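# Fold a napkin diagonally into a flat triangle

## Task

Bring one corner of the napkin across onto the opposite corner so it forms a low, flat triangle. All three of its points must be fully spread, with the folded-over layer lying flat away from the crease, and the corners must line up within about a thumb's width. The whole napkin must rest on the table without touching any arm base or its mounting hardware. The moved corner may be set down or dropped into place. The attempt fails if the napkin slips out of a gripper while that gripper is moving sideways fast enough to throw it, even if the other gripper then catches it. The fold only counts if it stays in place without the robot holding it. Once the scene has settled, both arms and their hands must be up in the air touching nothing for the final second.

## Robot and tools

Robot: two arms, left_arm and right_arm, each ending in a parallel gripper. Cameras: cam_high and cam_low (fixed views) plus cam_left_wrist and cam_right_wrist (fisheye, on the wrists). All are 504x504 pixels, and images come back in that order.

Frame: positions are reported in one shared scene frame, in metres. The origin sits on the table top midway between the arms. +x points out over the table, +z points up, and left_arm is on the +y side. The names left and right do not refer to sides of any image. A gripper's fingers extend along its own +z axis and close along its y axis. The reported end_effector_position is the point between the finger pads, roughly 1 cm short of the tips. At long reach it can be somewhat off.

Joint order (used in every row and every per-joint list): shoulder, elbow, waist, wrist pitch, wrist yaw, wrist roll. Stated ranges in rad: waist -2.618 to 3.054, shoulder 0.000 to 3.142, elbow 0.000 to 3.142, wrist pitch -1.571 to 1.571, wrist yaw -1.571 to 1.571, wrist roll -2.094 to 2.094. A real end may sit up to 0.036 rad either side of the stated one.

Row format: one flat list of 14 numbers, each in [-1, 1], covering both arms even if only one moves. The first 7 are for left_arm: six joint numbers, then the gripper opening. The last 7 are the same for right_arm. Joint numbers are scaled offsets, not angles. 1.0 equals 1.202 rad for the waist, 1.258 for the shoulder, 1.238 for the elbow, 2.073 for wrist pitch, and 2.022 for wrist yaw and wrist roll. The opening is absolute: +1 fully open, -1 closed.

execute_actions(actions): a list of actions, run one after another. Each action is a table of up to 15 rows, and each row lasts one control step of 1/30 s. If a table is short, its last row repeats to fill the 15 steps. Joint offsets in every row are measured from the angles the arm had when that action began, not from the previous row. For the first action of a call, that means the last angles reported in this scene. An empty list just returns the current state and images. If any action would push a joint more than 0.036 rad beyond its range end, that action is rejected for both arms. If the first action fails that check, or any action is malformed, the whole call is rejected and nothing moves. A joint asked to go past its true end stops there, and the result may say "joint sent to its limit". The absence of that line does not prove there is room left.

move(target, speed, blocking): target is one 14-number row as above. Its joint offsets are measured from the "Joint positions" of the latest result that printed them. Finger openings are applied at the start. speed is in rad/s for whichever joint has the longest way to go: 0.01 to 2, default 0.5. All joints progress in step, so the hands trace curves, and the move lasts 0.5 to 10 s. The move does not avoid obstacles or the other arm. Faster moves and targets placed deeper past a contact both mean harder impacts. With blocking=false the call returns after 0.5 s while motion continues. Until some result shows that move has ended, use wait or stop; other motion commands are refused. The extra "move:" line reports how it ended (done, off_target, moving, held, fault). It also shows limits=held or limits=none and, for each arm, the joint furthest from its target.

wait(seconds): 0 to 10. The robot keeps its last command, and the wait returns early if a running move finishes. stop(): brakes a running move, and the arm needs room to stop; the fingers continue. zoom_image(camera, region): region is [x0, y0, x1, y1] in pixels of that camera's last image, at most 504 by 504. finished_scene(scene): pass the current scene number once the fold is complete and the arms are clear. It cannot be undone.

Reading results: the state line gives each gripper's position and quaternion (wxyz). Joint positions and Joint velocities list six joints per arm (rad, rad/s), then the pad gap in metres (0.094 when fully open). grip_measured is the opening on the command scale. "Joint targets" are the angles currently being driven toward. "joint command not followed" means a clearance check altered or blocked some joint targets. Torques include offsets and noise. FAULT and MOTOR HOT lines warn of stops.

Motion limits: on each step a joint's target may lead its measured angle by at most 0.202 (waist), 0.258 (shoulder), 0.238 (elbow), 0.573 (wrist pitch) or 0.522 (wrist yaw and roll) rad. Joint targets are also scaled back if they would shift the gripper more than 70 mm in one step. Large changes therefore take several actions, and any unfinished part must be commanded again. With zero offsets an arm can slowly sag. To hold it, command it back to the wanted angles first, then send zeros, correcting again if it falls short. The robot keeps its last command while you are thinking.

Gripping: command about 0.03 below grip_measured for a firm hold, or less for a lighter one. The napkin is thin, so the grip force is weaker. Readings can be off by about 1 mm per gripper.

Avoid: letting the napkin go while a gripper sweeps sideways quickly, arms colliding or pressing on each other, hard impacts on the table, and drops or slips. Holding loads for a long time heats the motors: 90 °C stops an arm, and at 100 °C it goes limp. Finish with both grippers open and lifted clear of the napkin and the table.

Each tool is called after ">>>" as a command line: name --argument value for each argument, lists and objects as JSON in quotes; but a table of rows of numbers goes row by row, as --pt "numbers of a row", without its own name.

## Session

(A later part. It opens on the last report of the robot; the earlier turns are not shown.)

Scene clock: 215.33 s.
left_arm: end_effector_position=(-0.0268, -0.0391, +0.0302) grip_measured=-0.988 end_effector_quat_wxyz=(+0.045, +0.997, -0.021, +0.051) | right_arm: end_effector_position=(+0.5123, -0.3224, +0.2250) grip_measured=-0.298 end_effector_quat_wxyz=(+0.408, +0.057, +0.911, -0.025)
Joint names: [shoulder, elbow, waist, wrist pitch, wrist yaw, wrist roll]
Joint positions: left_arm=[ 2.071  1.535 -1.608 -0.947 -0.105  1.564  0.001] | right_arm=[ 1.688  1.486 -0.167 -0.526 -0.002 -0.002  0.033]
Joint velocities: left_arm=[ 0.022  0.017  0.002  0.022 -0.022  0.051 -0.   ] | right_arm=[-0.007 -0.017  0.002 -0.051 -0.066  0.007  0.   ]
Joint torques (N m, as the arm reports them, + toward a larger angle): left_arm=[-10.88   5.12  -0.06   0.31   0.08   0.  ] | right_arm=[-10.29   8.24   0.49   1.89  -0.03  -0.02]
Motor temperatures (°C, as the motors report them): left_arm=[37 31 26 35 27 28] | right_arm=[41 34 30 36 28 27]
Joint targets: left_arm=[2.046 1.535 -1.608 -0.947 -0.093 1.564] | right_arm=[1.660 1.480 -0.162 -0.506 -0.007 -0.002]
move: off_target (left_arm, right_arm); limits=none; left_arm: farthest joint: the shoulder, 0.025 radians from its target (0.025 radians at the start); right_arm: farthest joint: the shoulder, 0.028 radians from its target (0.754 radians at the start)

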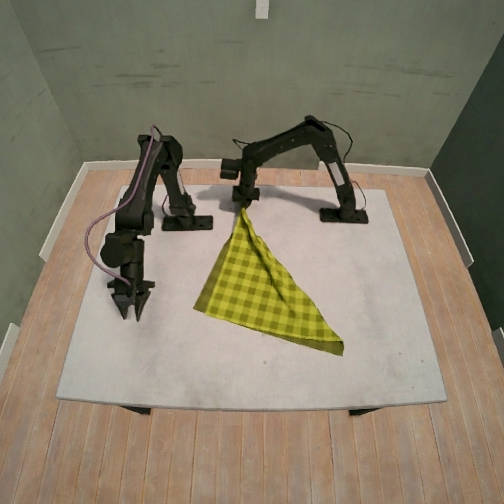

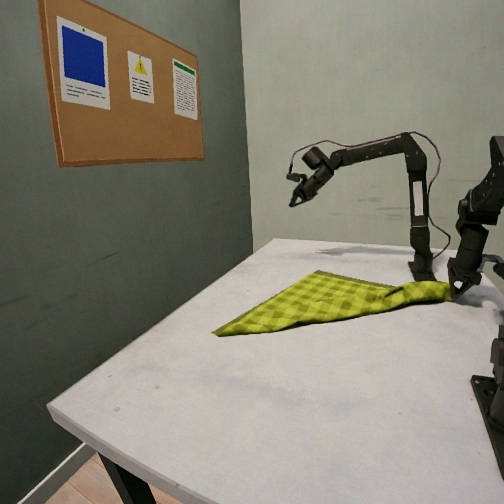

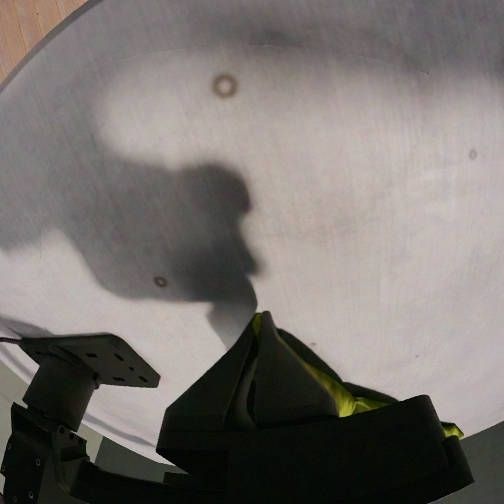

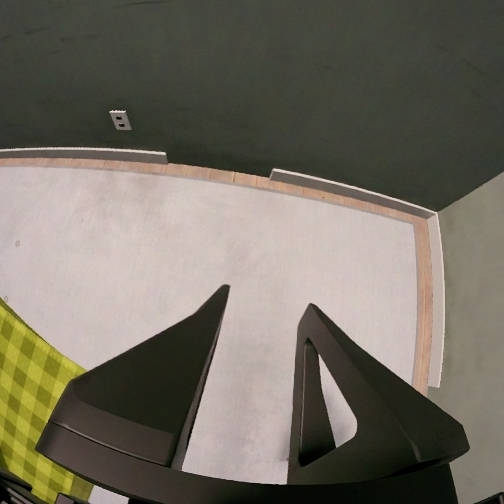

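>>> move --target '[-0.02,0,0,0,0.005,0,-1,0.11,-0.134,0.307,-0.2,0,0.252,0.06]' --speed 0.4

Scene clock: 221.47 s.
left_arm: end_effector_position=(-0.0265, -0.0391, +0.0303) grip_measured=-0.988 end_effector_quat_wxyz=(+0.045, +0.997, -0.021, +0.052) | right_arm: end_effector_position=(+0.3810, -0.1741, +0.0608) grip_measured=+0.058 end_effector_quat_wxyz=(+0.062, +0.130, +0.989, +0.025)
Joint names: [shoulder, elbow, waist, wrist pitch, wrist yaw, wrist roll]
Joint positions: left_arm=[ 2.071  1.535 -1.608 -0.947 -0.107  1.564  0.001] | right_arm=[ 1.829  1.321  0.2   -0.928 -0.002  0.5    0.05 ]
Joint velocities: left_arm=[ 0.007  0.017  0.002  0.007 -0.051 -0.007 -0.001] | right_arm=[-0.027 -0.012 -0.007 -0.022 -0.066 -0.007  0.   ]
Joint torques (N m, as the arm reports them, + toward a larger angle): left_arm=[-10.73   5.08  -0.03   0.31   0.07   0.01] | right_arm=[-8.6   7.5   0.22  0.41  0.01  0.07]
Motor temperatures (°C, as the motors report them): left_arm=[37 31 26 35 27 28] | right_arm=[40 34 30 36 28 27]
Joint targets: left_arm=[2.046 1.535 -1.608 -0.947 -0.095 1.564] | right_arm=[1.827 1.320 0.202 -0.941 -0.003 0.508]
move: off_target (left_arm); limits=none; left_arm: farthest joint: the shoulder, 0.025 radians from its target (0.025 radians at the start); right_arm: farthest joint: the wrist pitch, 0.012 radians from its target (0.414 radians at the start)

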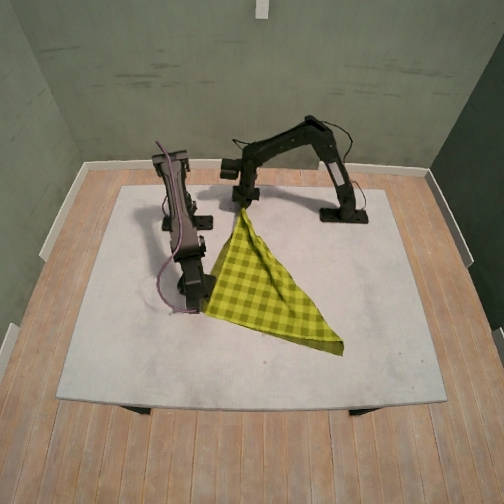

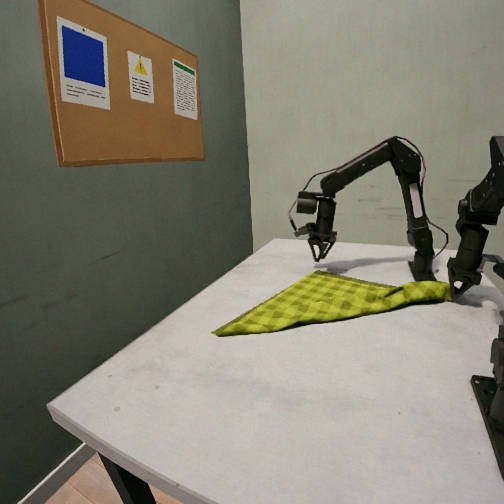

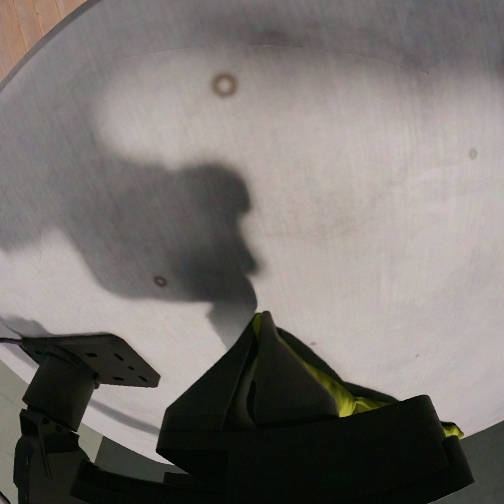

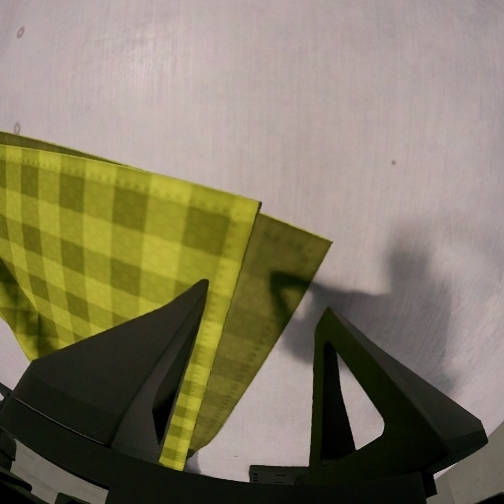

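>>> move --target '[-0.02,0,0,0,0.005,0,-1,0.066,0.01,0.032,0,0,0.03,0.06]' --speed 0.15

Scene clock: 223.17 s.
left_arm: end_effector_position=(-0.0264, -0.0391, +0.0303) grip_measured=-0.988 end_effector_quat_wxyz=(+0.045, +0.997, -0.020, +0.053) | right_arm: end_effector_position=(+0.3722, -0.1646, +0.0322) grip_measured=+0.058 end_effector_quat_wxyz=(+0.023, +0.140, +0.990, +0.011)
Joint names: [shoulder, elbow, waist, wrist pitch, wrist yaw, wrist roll]
Joint positions: left_arm=[ 2.071  1.535 -1.608 -0.947 -0.108  1.564  0.001] | right_arm=[ 1.913  1.321  0.232 -0.928 -0.002  0.552  0.05 ]
Joint velocities: left_arm=[-0.022 -0.017  0.002  0.022  0.051 -0.007 -0.   ] | right_arm=[-0.002 -0.012 -0.002 -0.022 -0.051  0.022 -0.   ]
Joint torques (N m, as the arm reports them, + toward a larger angle): left_arm=[-10.78   5.    -0.04   0.32   0.06   0.02] | right_arm=[-8.96  8.36  0.73  0.38  0.01  0.08]
Motor temperatures (°C, as the motors report them): left_arm=[37 31 26 34 27 28] | right_arm=[40 34 30 36 28 27]
Joint targets: left_arm=[2.046 1.535 -1.608 -0.947 -0.097 1.564] | right_arm=[1.912 1.334 0.239 -0.928 -0.002 0.560]
move: off_target (left_arm); limits=none; left_arm: farthest joint: the shoulder, 0.025 radians from its target (0.025 radians at the start); right_arm: farthest joint: the elbow, 0.012 radians from its target (0.012 radians at the start)

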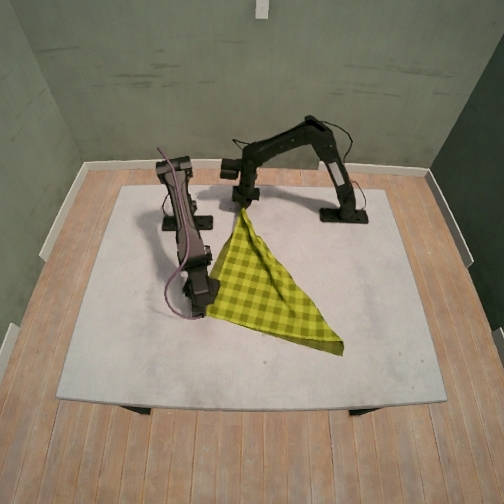

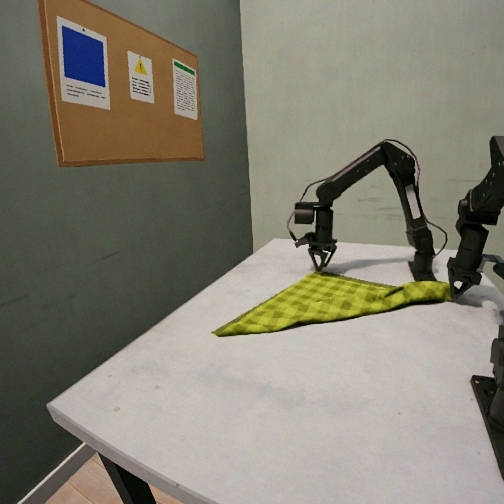

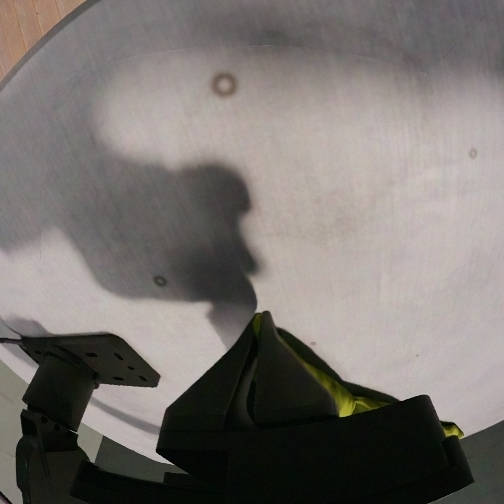

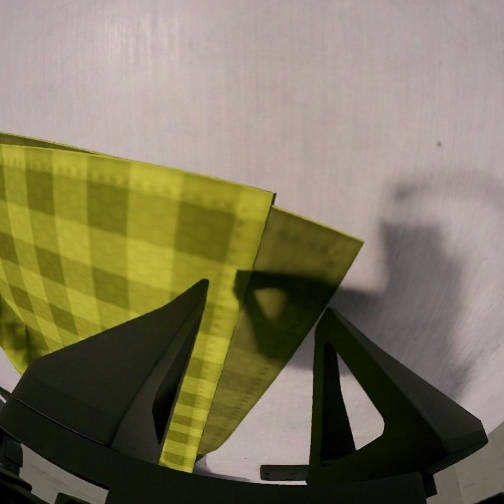

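>>> move --target '[-0.02,0,0,0,0.005,0,-1,0.09,0.085,0.005,0,0,0.004,0.06]' --speed 0.08

Scene clock: 226.13 s.
left_arm: end_effector_position=(-0.0261, -0.0391, +0.0303) grip_measured=-0.988 end_effector_quat_wxyz=(+0.045, +0.997, -0.020, +0.053) | right_arm: end_effector_position=(+0.3868, -0.1605, +0.0131) grip_measured=+0.058 end_effector_quat_wxyz=(+0.007, +0.141, +0.990, +0.004)
Joint names: [shoulder, elbow, waist, wrist pitch, wrist yaw, wrist roll]
Joint positions: left_arm=[ 2.071  1.535 -1.608 -0.947 -0.11   1.564  0.001] | right_arm=[ 2.022  1.397  0.232 -0.929 -0.002  0.552  0.05 ]
Joint velocities: left_arm=[ 0.002  0.002  0.002 -0.007  0.037 -0.037 -0.   ] | right_arm=[ 0.007 -0.007 -0.012 -0.007  0.051  0.051 -0.001]
Joint torques (N m, as the arm reports them, + toward a larger angle): left_arm=[-10.82   5.06  -0.02   0.3    0.05   0.  ] | right_arm=[-9.35  9.75  0.61  0.31  0.01  0.07]
Motor temperatures (°C, as the motors report them): left_arm=[37 31 26 34 27 28] | right_arm=[39 34 30 35 28 27]
Joint targets: left_arm=[2.046 1.535 -1.608 -0.947 -0.098 1.564] | right_arm=[2.026 1.426 0.238 -0.928 -0.002 0.560]
move: off_target (left_arm, right_arm); limits=none; left_arm: farthest joint: the shoulder, 0.025 radians from its target (0.025 radians at the start); right_arm: farthest joint: the elbow, 0.029 radians from its target (0.105 radians at the start)

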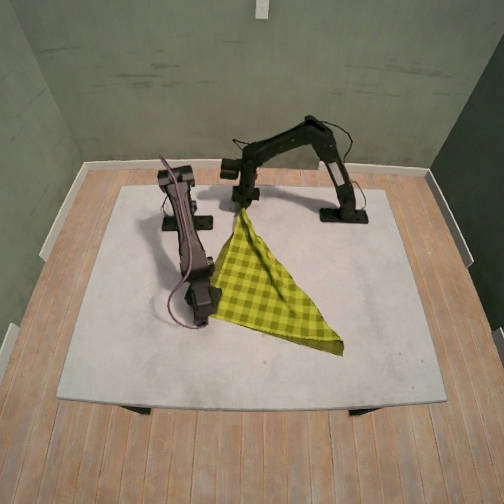

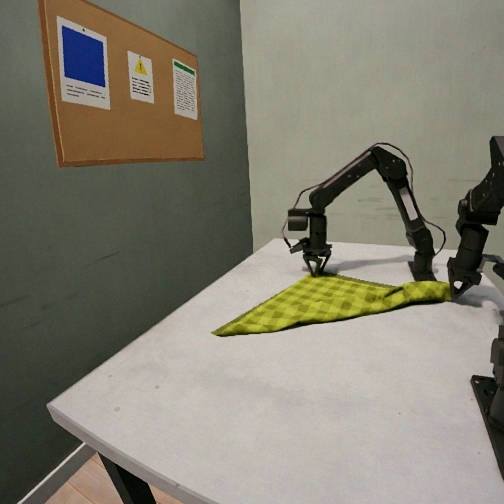

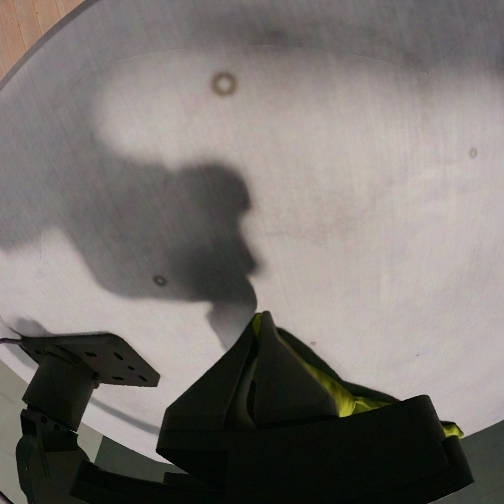

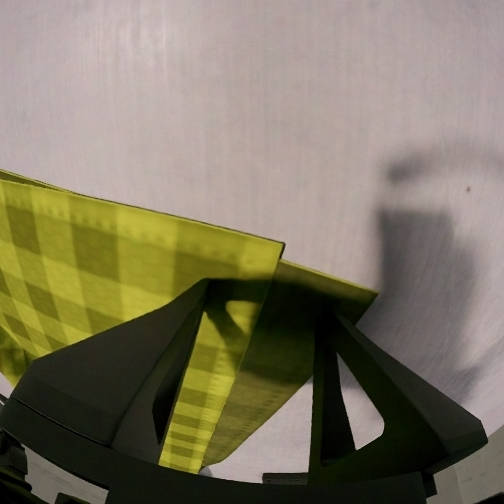

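>>> move --target '[-0.02,0,0,0,0.005,0,-1,0.02,0.01,0,0,0,0,0.06]'

>>> move --target '[-0.02,0,-0.1,0,0.02,0,-1,0.02,0.01,0,0,0,0,0.06]' --speed 0.05

>>> zoom_image --camera "cam_high" --region '[120, 160, 400, 420]'

Scene clock: 229.10 s.
left_arm: end_effector_position=(-0.0259, -0.0391, +0.0303) grip_measured=-0.988 end_effector_quat_wxyz=(+0.045, +0.997, -0.020, +0.054) | right_arm: end_effector_position=(+0.3865, -0.1606, +0.0122) grip_measured=+0.058 end_effector_quat_wxyz=(+0.006, +0.141, +0.990, +0.004)
Joint names: [shoulder, elbow, waist, wrist pitch, wrist yaw, wrist roll]
Joint positions: left_arm=[ 2.071  1.535 -1.608 -0.947 -0.111  1.564  0.001] | right_arm=[ 2.024  1.397  0.232 -0.929 -0.002  0.552  0.05 ]
Joint velocities: left_arm=[-0.007  0.002  0.007 -0.066 -0.037  0.007 -0.001] | right_arm=[-0.002  0.012 -0.002 -0.022  0.022 -0.037 -0.   ]
Joint torques (N m, as the arm reports them, + toward a larger angle): left_arm=[-10.8    5.06  -0.02   0.3    0.05   0.01] | right_arm=[-8.01  8.2   0.04  0.3   0.02 -0.02]
Motor temperatures (°C, as the motors report them): left_arm=[37 31 26 34 27 28] | right_arm=[39 34 30 35 28 27]
Joint targets: left_arm=[2.046 1.535 -1.608 -0.947 -0.099 1.564] | right_arm=[2.047 1.409 0.232 -0.929 -0.002 0.552]
move: off_target (left_arm, right_arm); limits=none; left_arm: farthest joint: the shoulder, 0.025 radians from its target (0.025 radians at the start); right_arm: farthest joint: the shoulder, 0.023 radians from its target (0.025 radians at the start)

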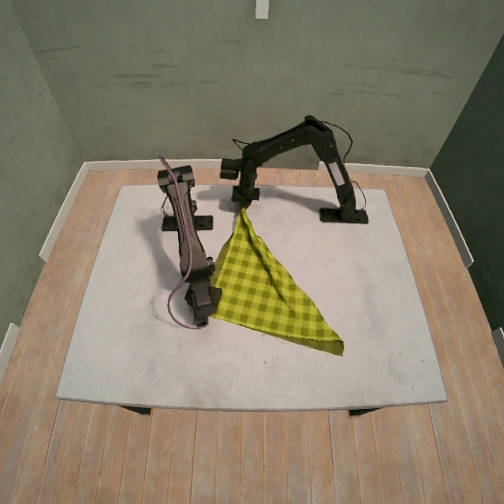

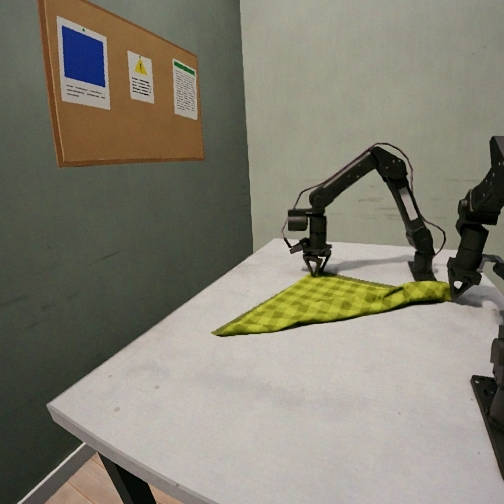

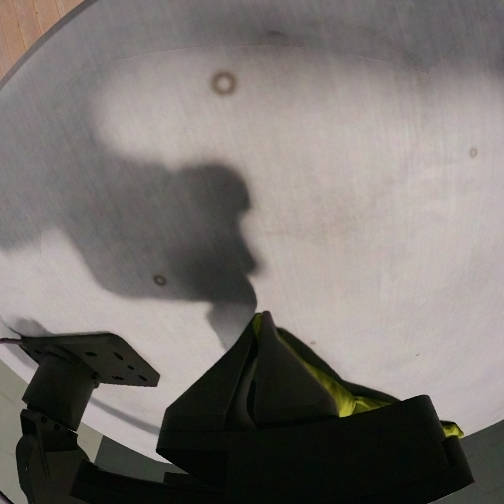

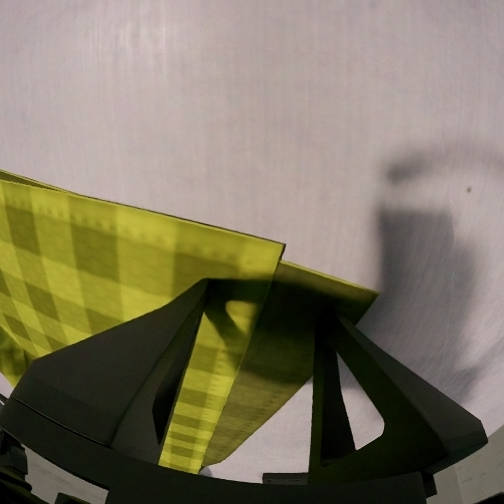

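Scene clock: 231.80 s.
left_arm: end_effector_position=(-0.0667, -0.0370, +0.0304) grip_measured=-0.988 end_effector_quat_wxyz=(+0.048, +0.995, -0.070, +0.052) | right_arm: end_effector_position=(+0.3841, -0.1594, +0.0122) grip_measured=+0.058 end_effector_quat_wxyz=(+0.001, +0.141, +0.990, +0.007)
Joint names: [shoulder, elbow, waist, wrist pitch, wrist yaw, wrist roll]
Joint positions: left_arm=[ 2.071  1.535 -1.708 -0.947 -0.112  1.564  0.001] | right_arm=[ 2.024  1.397  0.232 -0.937 -0.012  0.552  0.05 ]
Joint velocities: left_arm=[ 0.012 -0.002  0.007  0.066 -0.037  0.022 -0.   ] | right_arm=[ 0.002 -0.002  0.002  0.066 -0.051 -0.022  0.   ]
Joint torques (N m, as the arm reports them, + toward a larger angle): left_arm=[-10.7    5.03  -1.68   0.29   0.35   0.  ] | right_arm=[-7.83  8.2   0.02  0.37  0.09 -0.02]
Motor temperatures (°C, as the motors report them): left_arm=[37 31 26 34 27 28] | right_arm=[39 34 30 34 28 27]
Joint targets: left_arm=[2.046 1.535 -1.728 -0.947 -0.070 1.564] | right_arm=[2.049 1.409 0.232 -0.928 -0.002 0.552]
move: off_target (left_arm, right_arm); limits=none; left_arm: farthest joint: the wrist yaw, 0.042 radians from its target (0.040 radians at the start); right_arm: farthest joint: the shoulder, 0.025 radians from its target (0.025 radians at the start)

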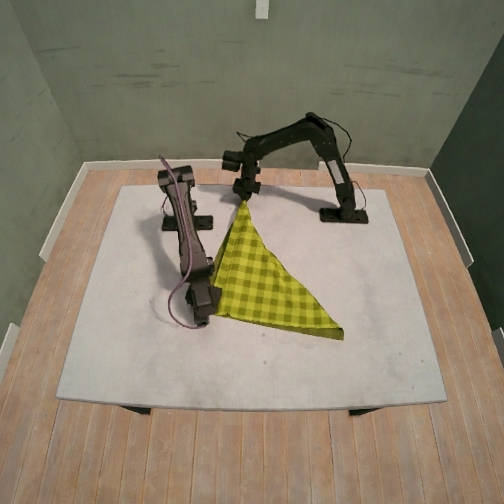

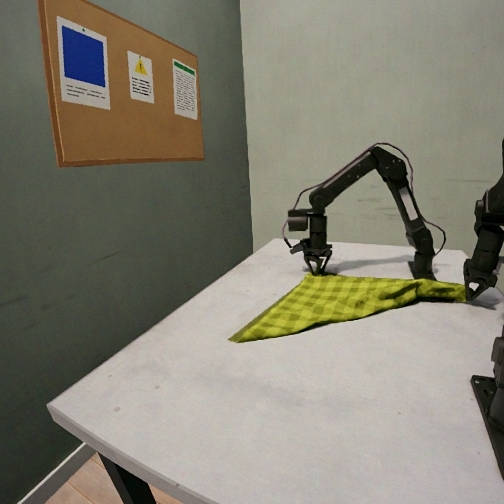

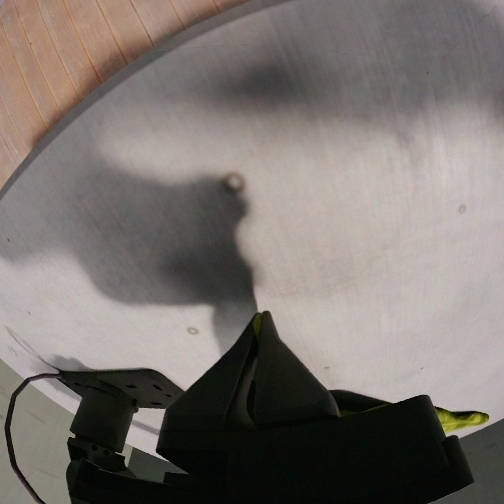

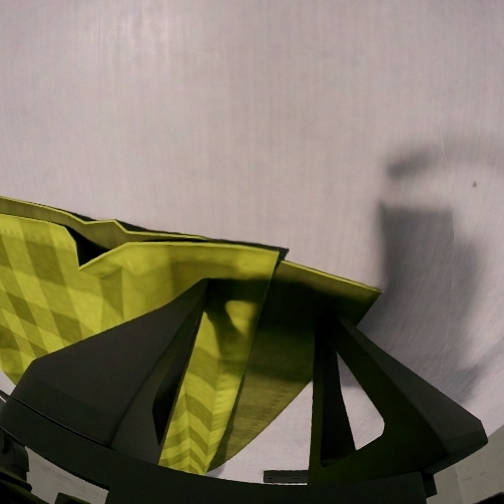

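Region (120, 160, 400, 420) of cam_high's 504x504 image, scaled by 1.800, with more detail than that image has; it fills the top 468 rows of this view, and the rest is white.

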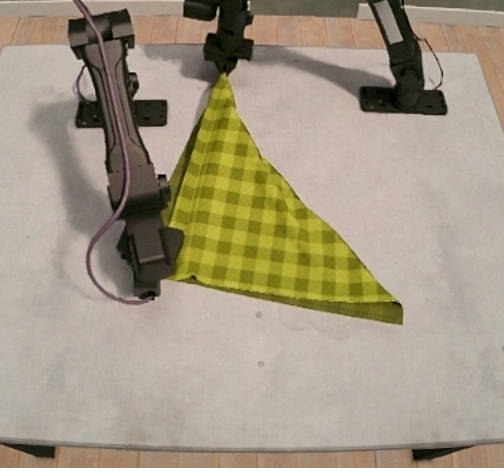

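>>> execute_actions --actions '[[[-0.02,0,-0.01,0,0.015,0,-1,0.02,0.01,0,0,0,0,-0.05],[-0.02,0,-0.01,0,0.015,0,-1,0.02,0.01,0,0,0,0,-0.05],[-0.02,0,-0.01,0,0.015,0,-1,0.02,0.01,0,0,0,0,-0.05],[-0.02,0,-0.01,0,0.015,0,-1,0.02,0.01,0,0,0,0,-0.05],[-0.02,0,-0.01,0,0.015,0,-1,0.02,0.01,0,0,0,0,-0.13],[-0.02,0,-0.01,0,0.015,0,-1,0.02,0.01,0,0,0,0,-0.13],[-0.02,0,-0.01,0,0.015,0,-1,0.02,0.01,0,0,0,0,-0.13],[-0.02,0,-0.01,0,0.015,0,-1,0.02,0.01,0,0,0,0,-0.13],[-0.02,0,-0.01,0,0.015,0,-1,0.02,0.01,0,0,0,0,-0.21]],[[-0.02,0,-0.01,0,0.015,0,-1,0.02,0.01,0,0,0,0,-0.29],[-0.02,0,-0.01,0,0.015,0,-1,0.02,0.01,0,0,0,0,-0.29],[-0.02,0,-0.01,0,0.015,0,-1,0.02,0.01,0,0,0,0,-0.29],[-0.02,0,-0.01,0,0.015,0,-1,0.02,0.01,0,0,0,0,-0.29],[-0.02,0,-0.01,0,0.015,0,-1,0.02,0.01,0,0,0,0,-0.37],[-0.02,0,-0.01,0,0.015,0,-1,0.02,0.01,0,0,0,0,-0.37],[-0.02,0,-0.01,0,0.015,0,-1,0.02,0.01,0,0,0,0,-0.37],[-0.02,0,-0.01,0,0.015,0,-1,0.02,0.01,0,0,0,0,-0.37],[-0.02,0,-0.01,0,0.015,0,-1,0.02,0.01,0,0,0,0,-0.45]]]'

Scene clock: 242.40 s.
left_arm: end_effector_position=(-0.0656, -0.0371, +0.0305) grip_measured=-0.988 end_effector_quat_wxyz=(+0.048, +0.995, -0.070, +0.055) | right_arm: end_effector_position=(+0.3813, -0.1566, +0.0123) grip_measured=-0.447 end_effector_quat_wxyz=(-0.007, +0.141, +0.990, +0.014)
Joint names: [shoulder, elbow, waist, wrist pitch, wrist yaw, wrist roll]
Joint positions: left_arm=[ 2.071  1.535 -1.708 -0.947 -0.118  1.564  0.001] | right_arm=[ 2.024  1.397  0.232 -0.945 -0.031  0.552  0.026]
Joint velocities: left_arm=[-0.017  0.007  0.007 -0.007 -0.007  0.11   0.001] | right_arm=[-0.002  0.007  0.017 -0.037  0.007  0.11  -0.001]
Joint torques (N m, as the arm reports them, + toward a larger angle): left_arm=[-10.75   5.08  -0.99   0.3    0.25   0.01] | right_arm=[-7.83  8.18  0.01  0.3   0.08 -0.02]
Motor temperatures (°C, as the motors report them): left_arm=[38 31 26 34 27 28] | right_arm=[37 33 30 34 28 27]
Joint targets: left_arm=[2.046 1.535 -1.720 -0.947 -0.087 1.564] | right_arm=[2.049 1.409 0.232 -0.941 -0.022 0.552]

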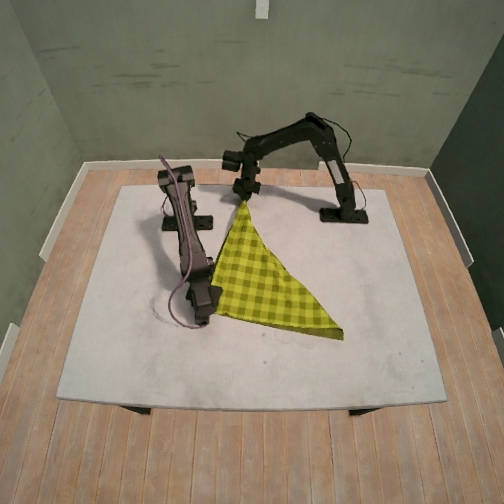

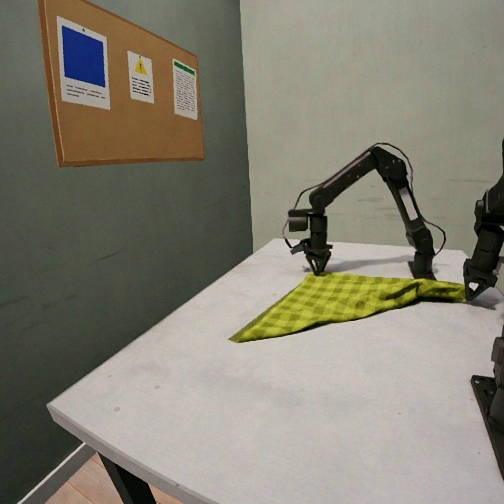

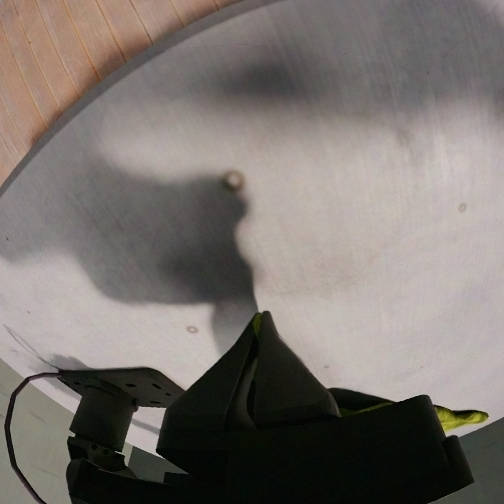

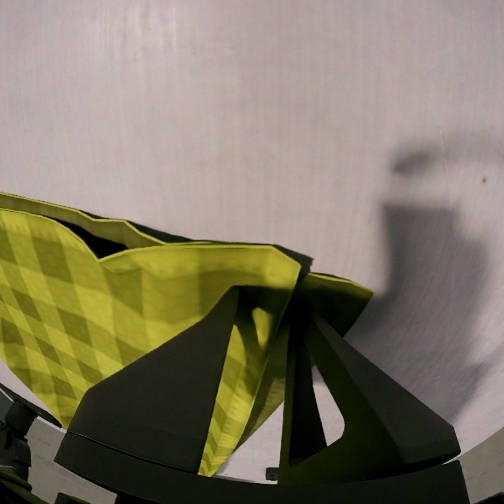

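>>> move --target '[-0.02,0,0,0,0.01,0,-1,-0.17,0.02,0,0,0,0,-0.45]' --speed 0.2

Scene clock: 245.10 s.
left_arm: end_effector_position=(-0.0663, -0.0370, +0.0304) grip_measured=-0.988 end_effector_quat_wxyz=(+0.048, +0.995, -0.070, +0.053) | right_arm: end_effector_position=(+0.3942, -0.1528, +0.0778) grip_measured=-0.448 end_effector_quat_wxyz=(+0.077, +0.139, +0.986, +0.051)
Joint names: [shoulder, elbow, waist, wrist pitch, wrist yaw, wrist roll]
Joint positions: left_arm=[ 2.071  1.535 -1.708 -0.947 -0.114  1.564  0.001] | right_arm=[ 1.84   1.397  0.232 -0.945 -0.033  0.552  0.026]
Joint velocities: left_arm=[-0.022  0.007 -0.012  0.037  0.066 -0.007  0.   ] | right_arm=[-0.002 -0.002 -0.012 -0.051 -0.022 -0.095  0.001]
Joint torques (N m, as the arm reports them, + toward a larger angle): left_arm=[-10.76   5.1   -0.01   0.31   0.14   0.  ] | right_arm=[-10.91   9.95   0.03   0.63   0.01  -0.02]
Motor temperatures (°C, as the motors report them): left_arm=[38 31 26 34 27 28] | right_arm=[38 33 30 33 28 27]
Joint targets: left_arm=[2.046 1.535 -1.708 -0.947 -0.098 1.564] | right_arm=[1.810 1.422 0.232 -0.945 -0.031 0.552]
move: off_target (left_arm, right_arm); limits=none; left_arm: farthest joint: the shoulder, 0.025 radians from its target (0.025 radians at the start); right_arm: farthest joint: the shoulder, 0.030 radians from its target (0.214 radians at the start)

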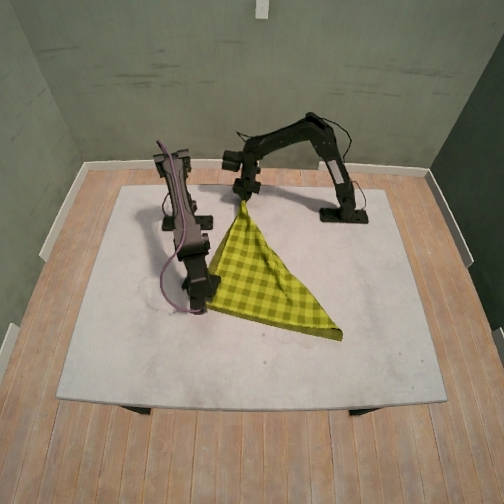

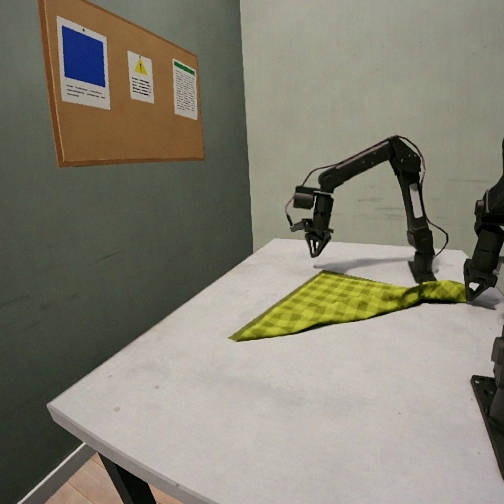

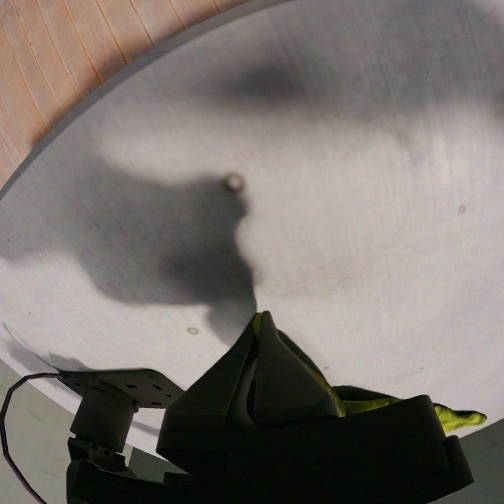

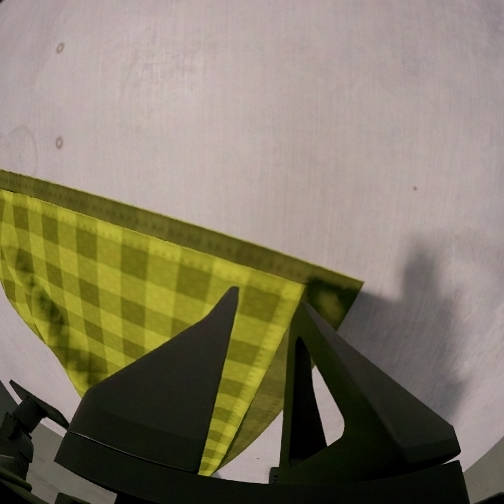

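>>> move --target '[-0.02,0,0,0,0.01,0,-1,0.555,0.683,0.475,0.25,0.015,-0.276,-1]' --speed 0.5

Scene clock: 248.07 s.
left_arm: end_effector_position=(-0.0670, -0.0369, +0.0303) grip_measured=-0.988 end_effector_quat_wxyz=(+0.048, +0.995, -0.070, +0.051) | right_arm: end_effector_position=(+0.4644, +0.2367, +0.0600) grip_measured=-0.985 end_effector_quat_wxyz=(+0.339, -0.382, +0.845, +0.158)
Joint names: [shoulder, elbow, waist, wrist pitch, wrist yaw, wrist roll]
Joint positions: left_arm=[ 2.071  1.535 -1.708 -0.947 -0.11   1.564  0.001] | right_arm=[ 2.551  2.205  0.809 -0.458 -0.009  0.002  0.001]
Joint velocities: left_arm=[-0.002 -0.002 -0.002 -0.051 -0.007  0.007 -0.001] | right_arm=[ 0.017 -0.012 -0.002 -0.081 -0.022 -0.051  0.   ]
Joint torques (N m, as the arm reports them, + toward a larger angle): left_arm=[-10.77   5.02  -0.02   0.31   0.1    0.01] | right_arm=[-15.66  12.07  -0.62   1.89   0.06  -0.11]
Motor temperatures (°C, as the motors report them): left_arm=[38 31 26 34 27 28] | right_arm=[38 34 30 34 28 27]
Joint targets: left_arm=[2.046 1.535 -1.708 -0.947 -0.094 1.564] | right_arm=[2.538 2.242 0.803 -0.427 -0.003 -0.005]
move: off_target (left_arm, right_arm); limits=none; left_arm: farthest joint: the shoulder, 0.025 radians from its target (0.025 radians at the start); right_arm: farthest joint: the elbow, 0.038 radians from its target (0.846 radians at the start)

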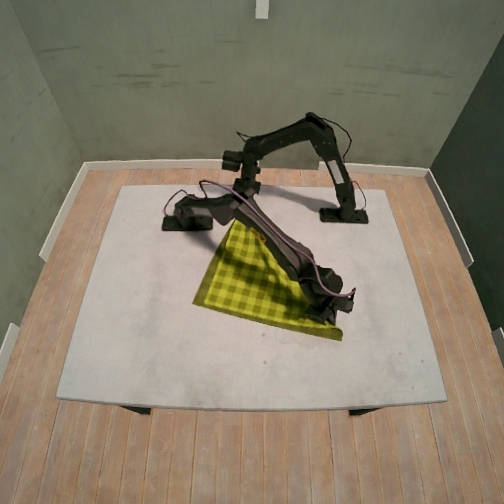

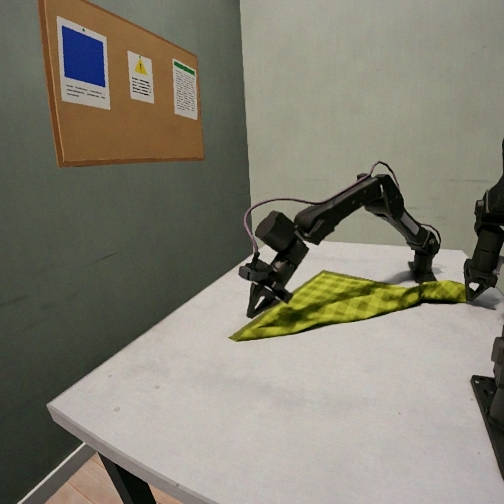

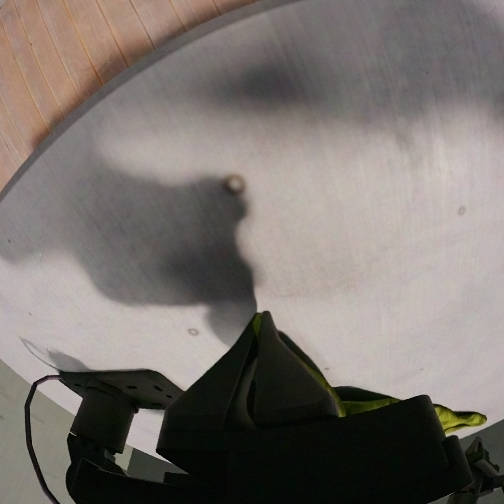

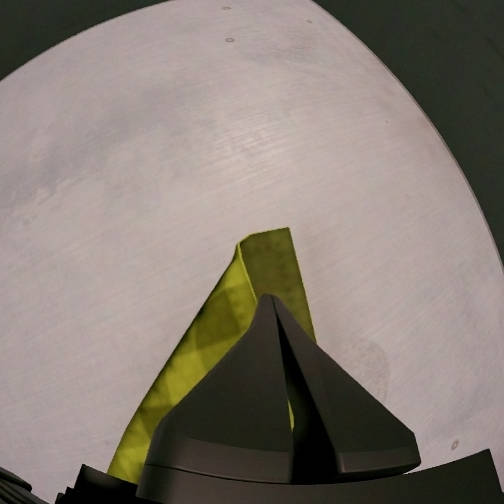

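>>> move --target '[-0.02,0,0,0,0.01,0,-1,0.084,0.02,-0.018,0.09,0,0,-1]' --speed 0.12

Scene clock: 251.50 s.
left_arm: end_effector_position=(-0.0677, -0.0368, +0.0303) grip_measured=-0.988 end_effector_quat_wxyz=(+0.048, +0.995, -0.071, +0.049) | right_arm: end_effector_position=(+0.4840, +0.2463, +0.0213) grip_measured=-0.985 end_effector_quat_wxyz=(+0.365, -0.373, +0.837, +0.166)
Joint names: [shoulder, elbow, waist, wrist pitch, wrist yaw, wrist roll]
Joint positions: left_arm=[ 2.071  1.535 -1.708 -0.947 -0.106  1.564  0.001] | right_arm=[ 2.654  2.205  0.797 -0.296 -0.008  0.001  0.001]
Joint velocities: left_arm=[-0.017 -0.012 -0.002  0.022 -0.037  0.081 -0.001] | right_arm=[-0.012  0.012 -0.012 -0.066 -0.007  0.007  0.   ]
Joint torques (N m, as the arm reports them, + toward a larger angle): left_arm=[-10.74   5.09  -0.04   0.32   0.13   0.01] | right_arm=[-15.03  10.93  -0.89   1.9    0.01  -0.02]
Motor temperatures (°C, as the motors report them): left_arm=[38 31 26 34 27 28] | right_arm=[40 34 30 35 28 27]
Joint targets: left_arm=[2.046 1.535 -1.708 -0.947 -0.090 1.564] | right_arm=[2.657 2.230 0.787 -0.272 -0.008 0.002]
move: off_target (left_arm, right_arm); limits=none; left_arm: farthest joint: the shoulder, 0.025 radians from its target (0.025 radians at the start); right_arm: farthest joint: the elbow, 0.025 radians from its target (0.025 radians at the start)

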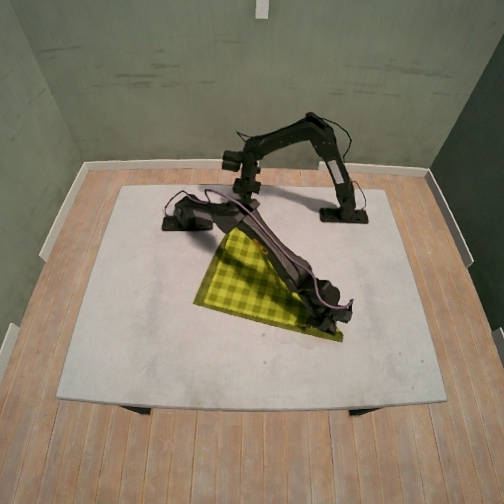

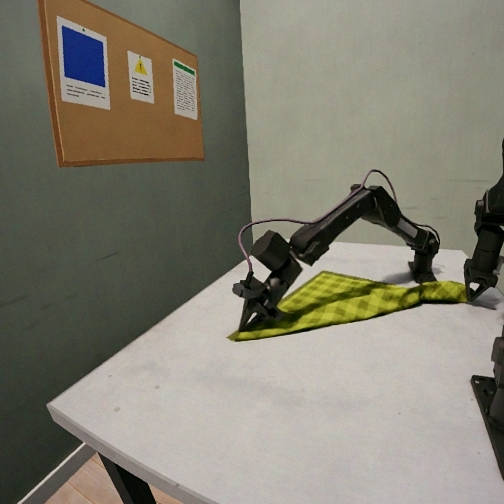

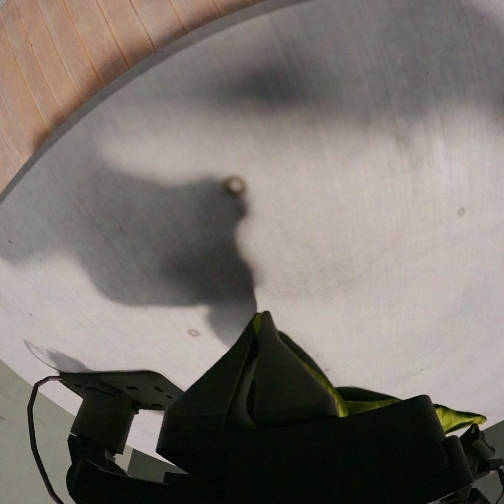

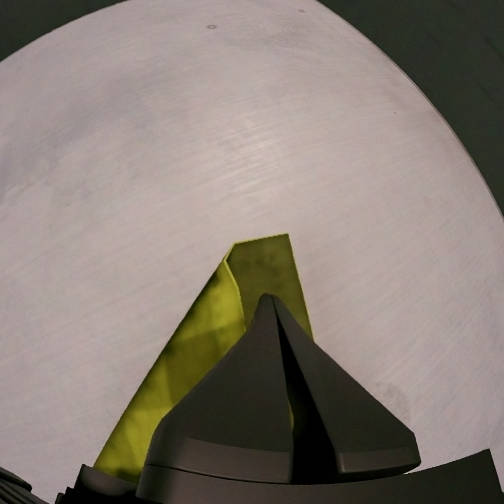

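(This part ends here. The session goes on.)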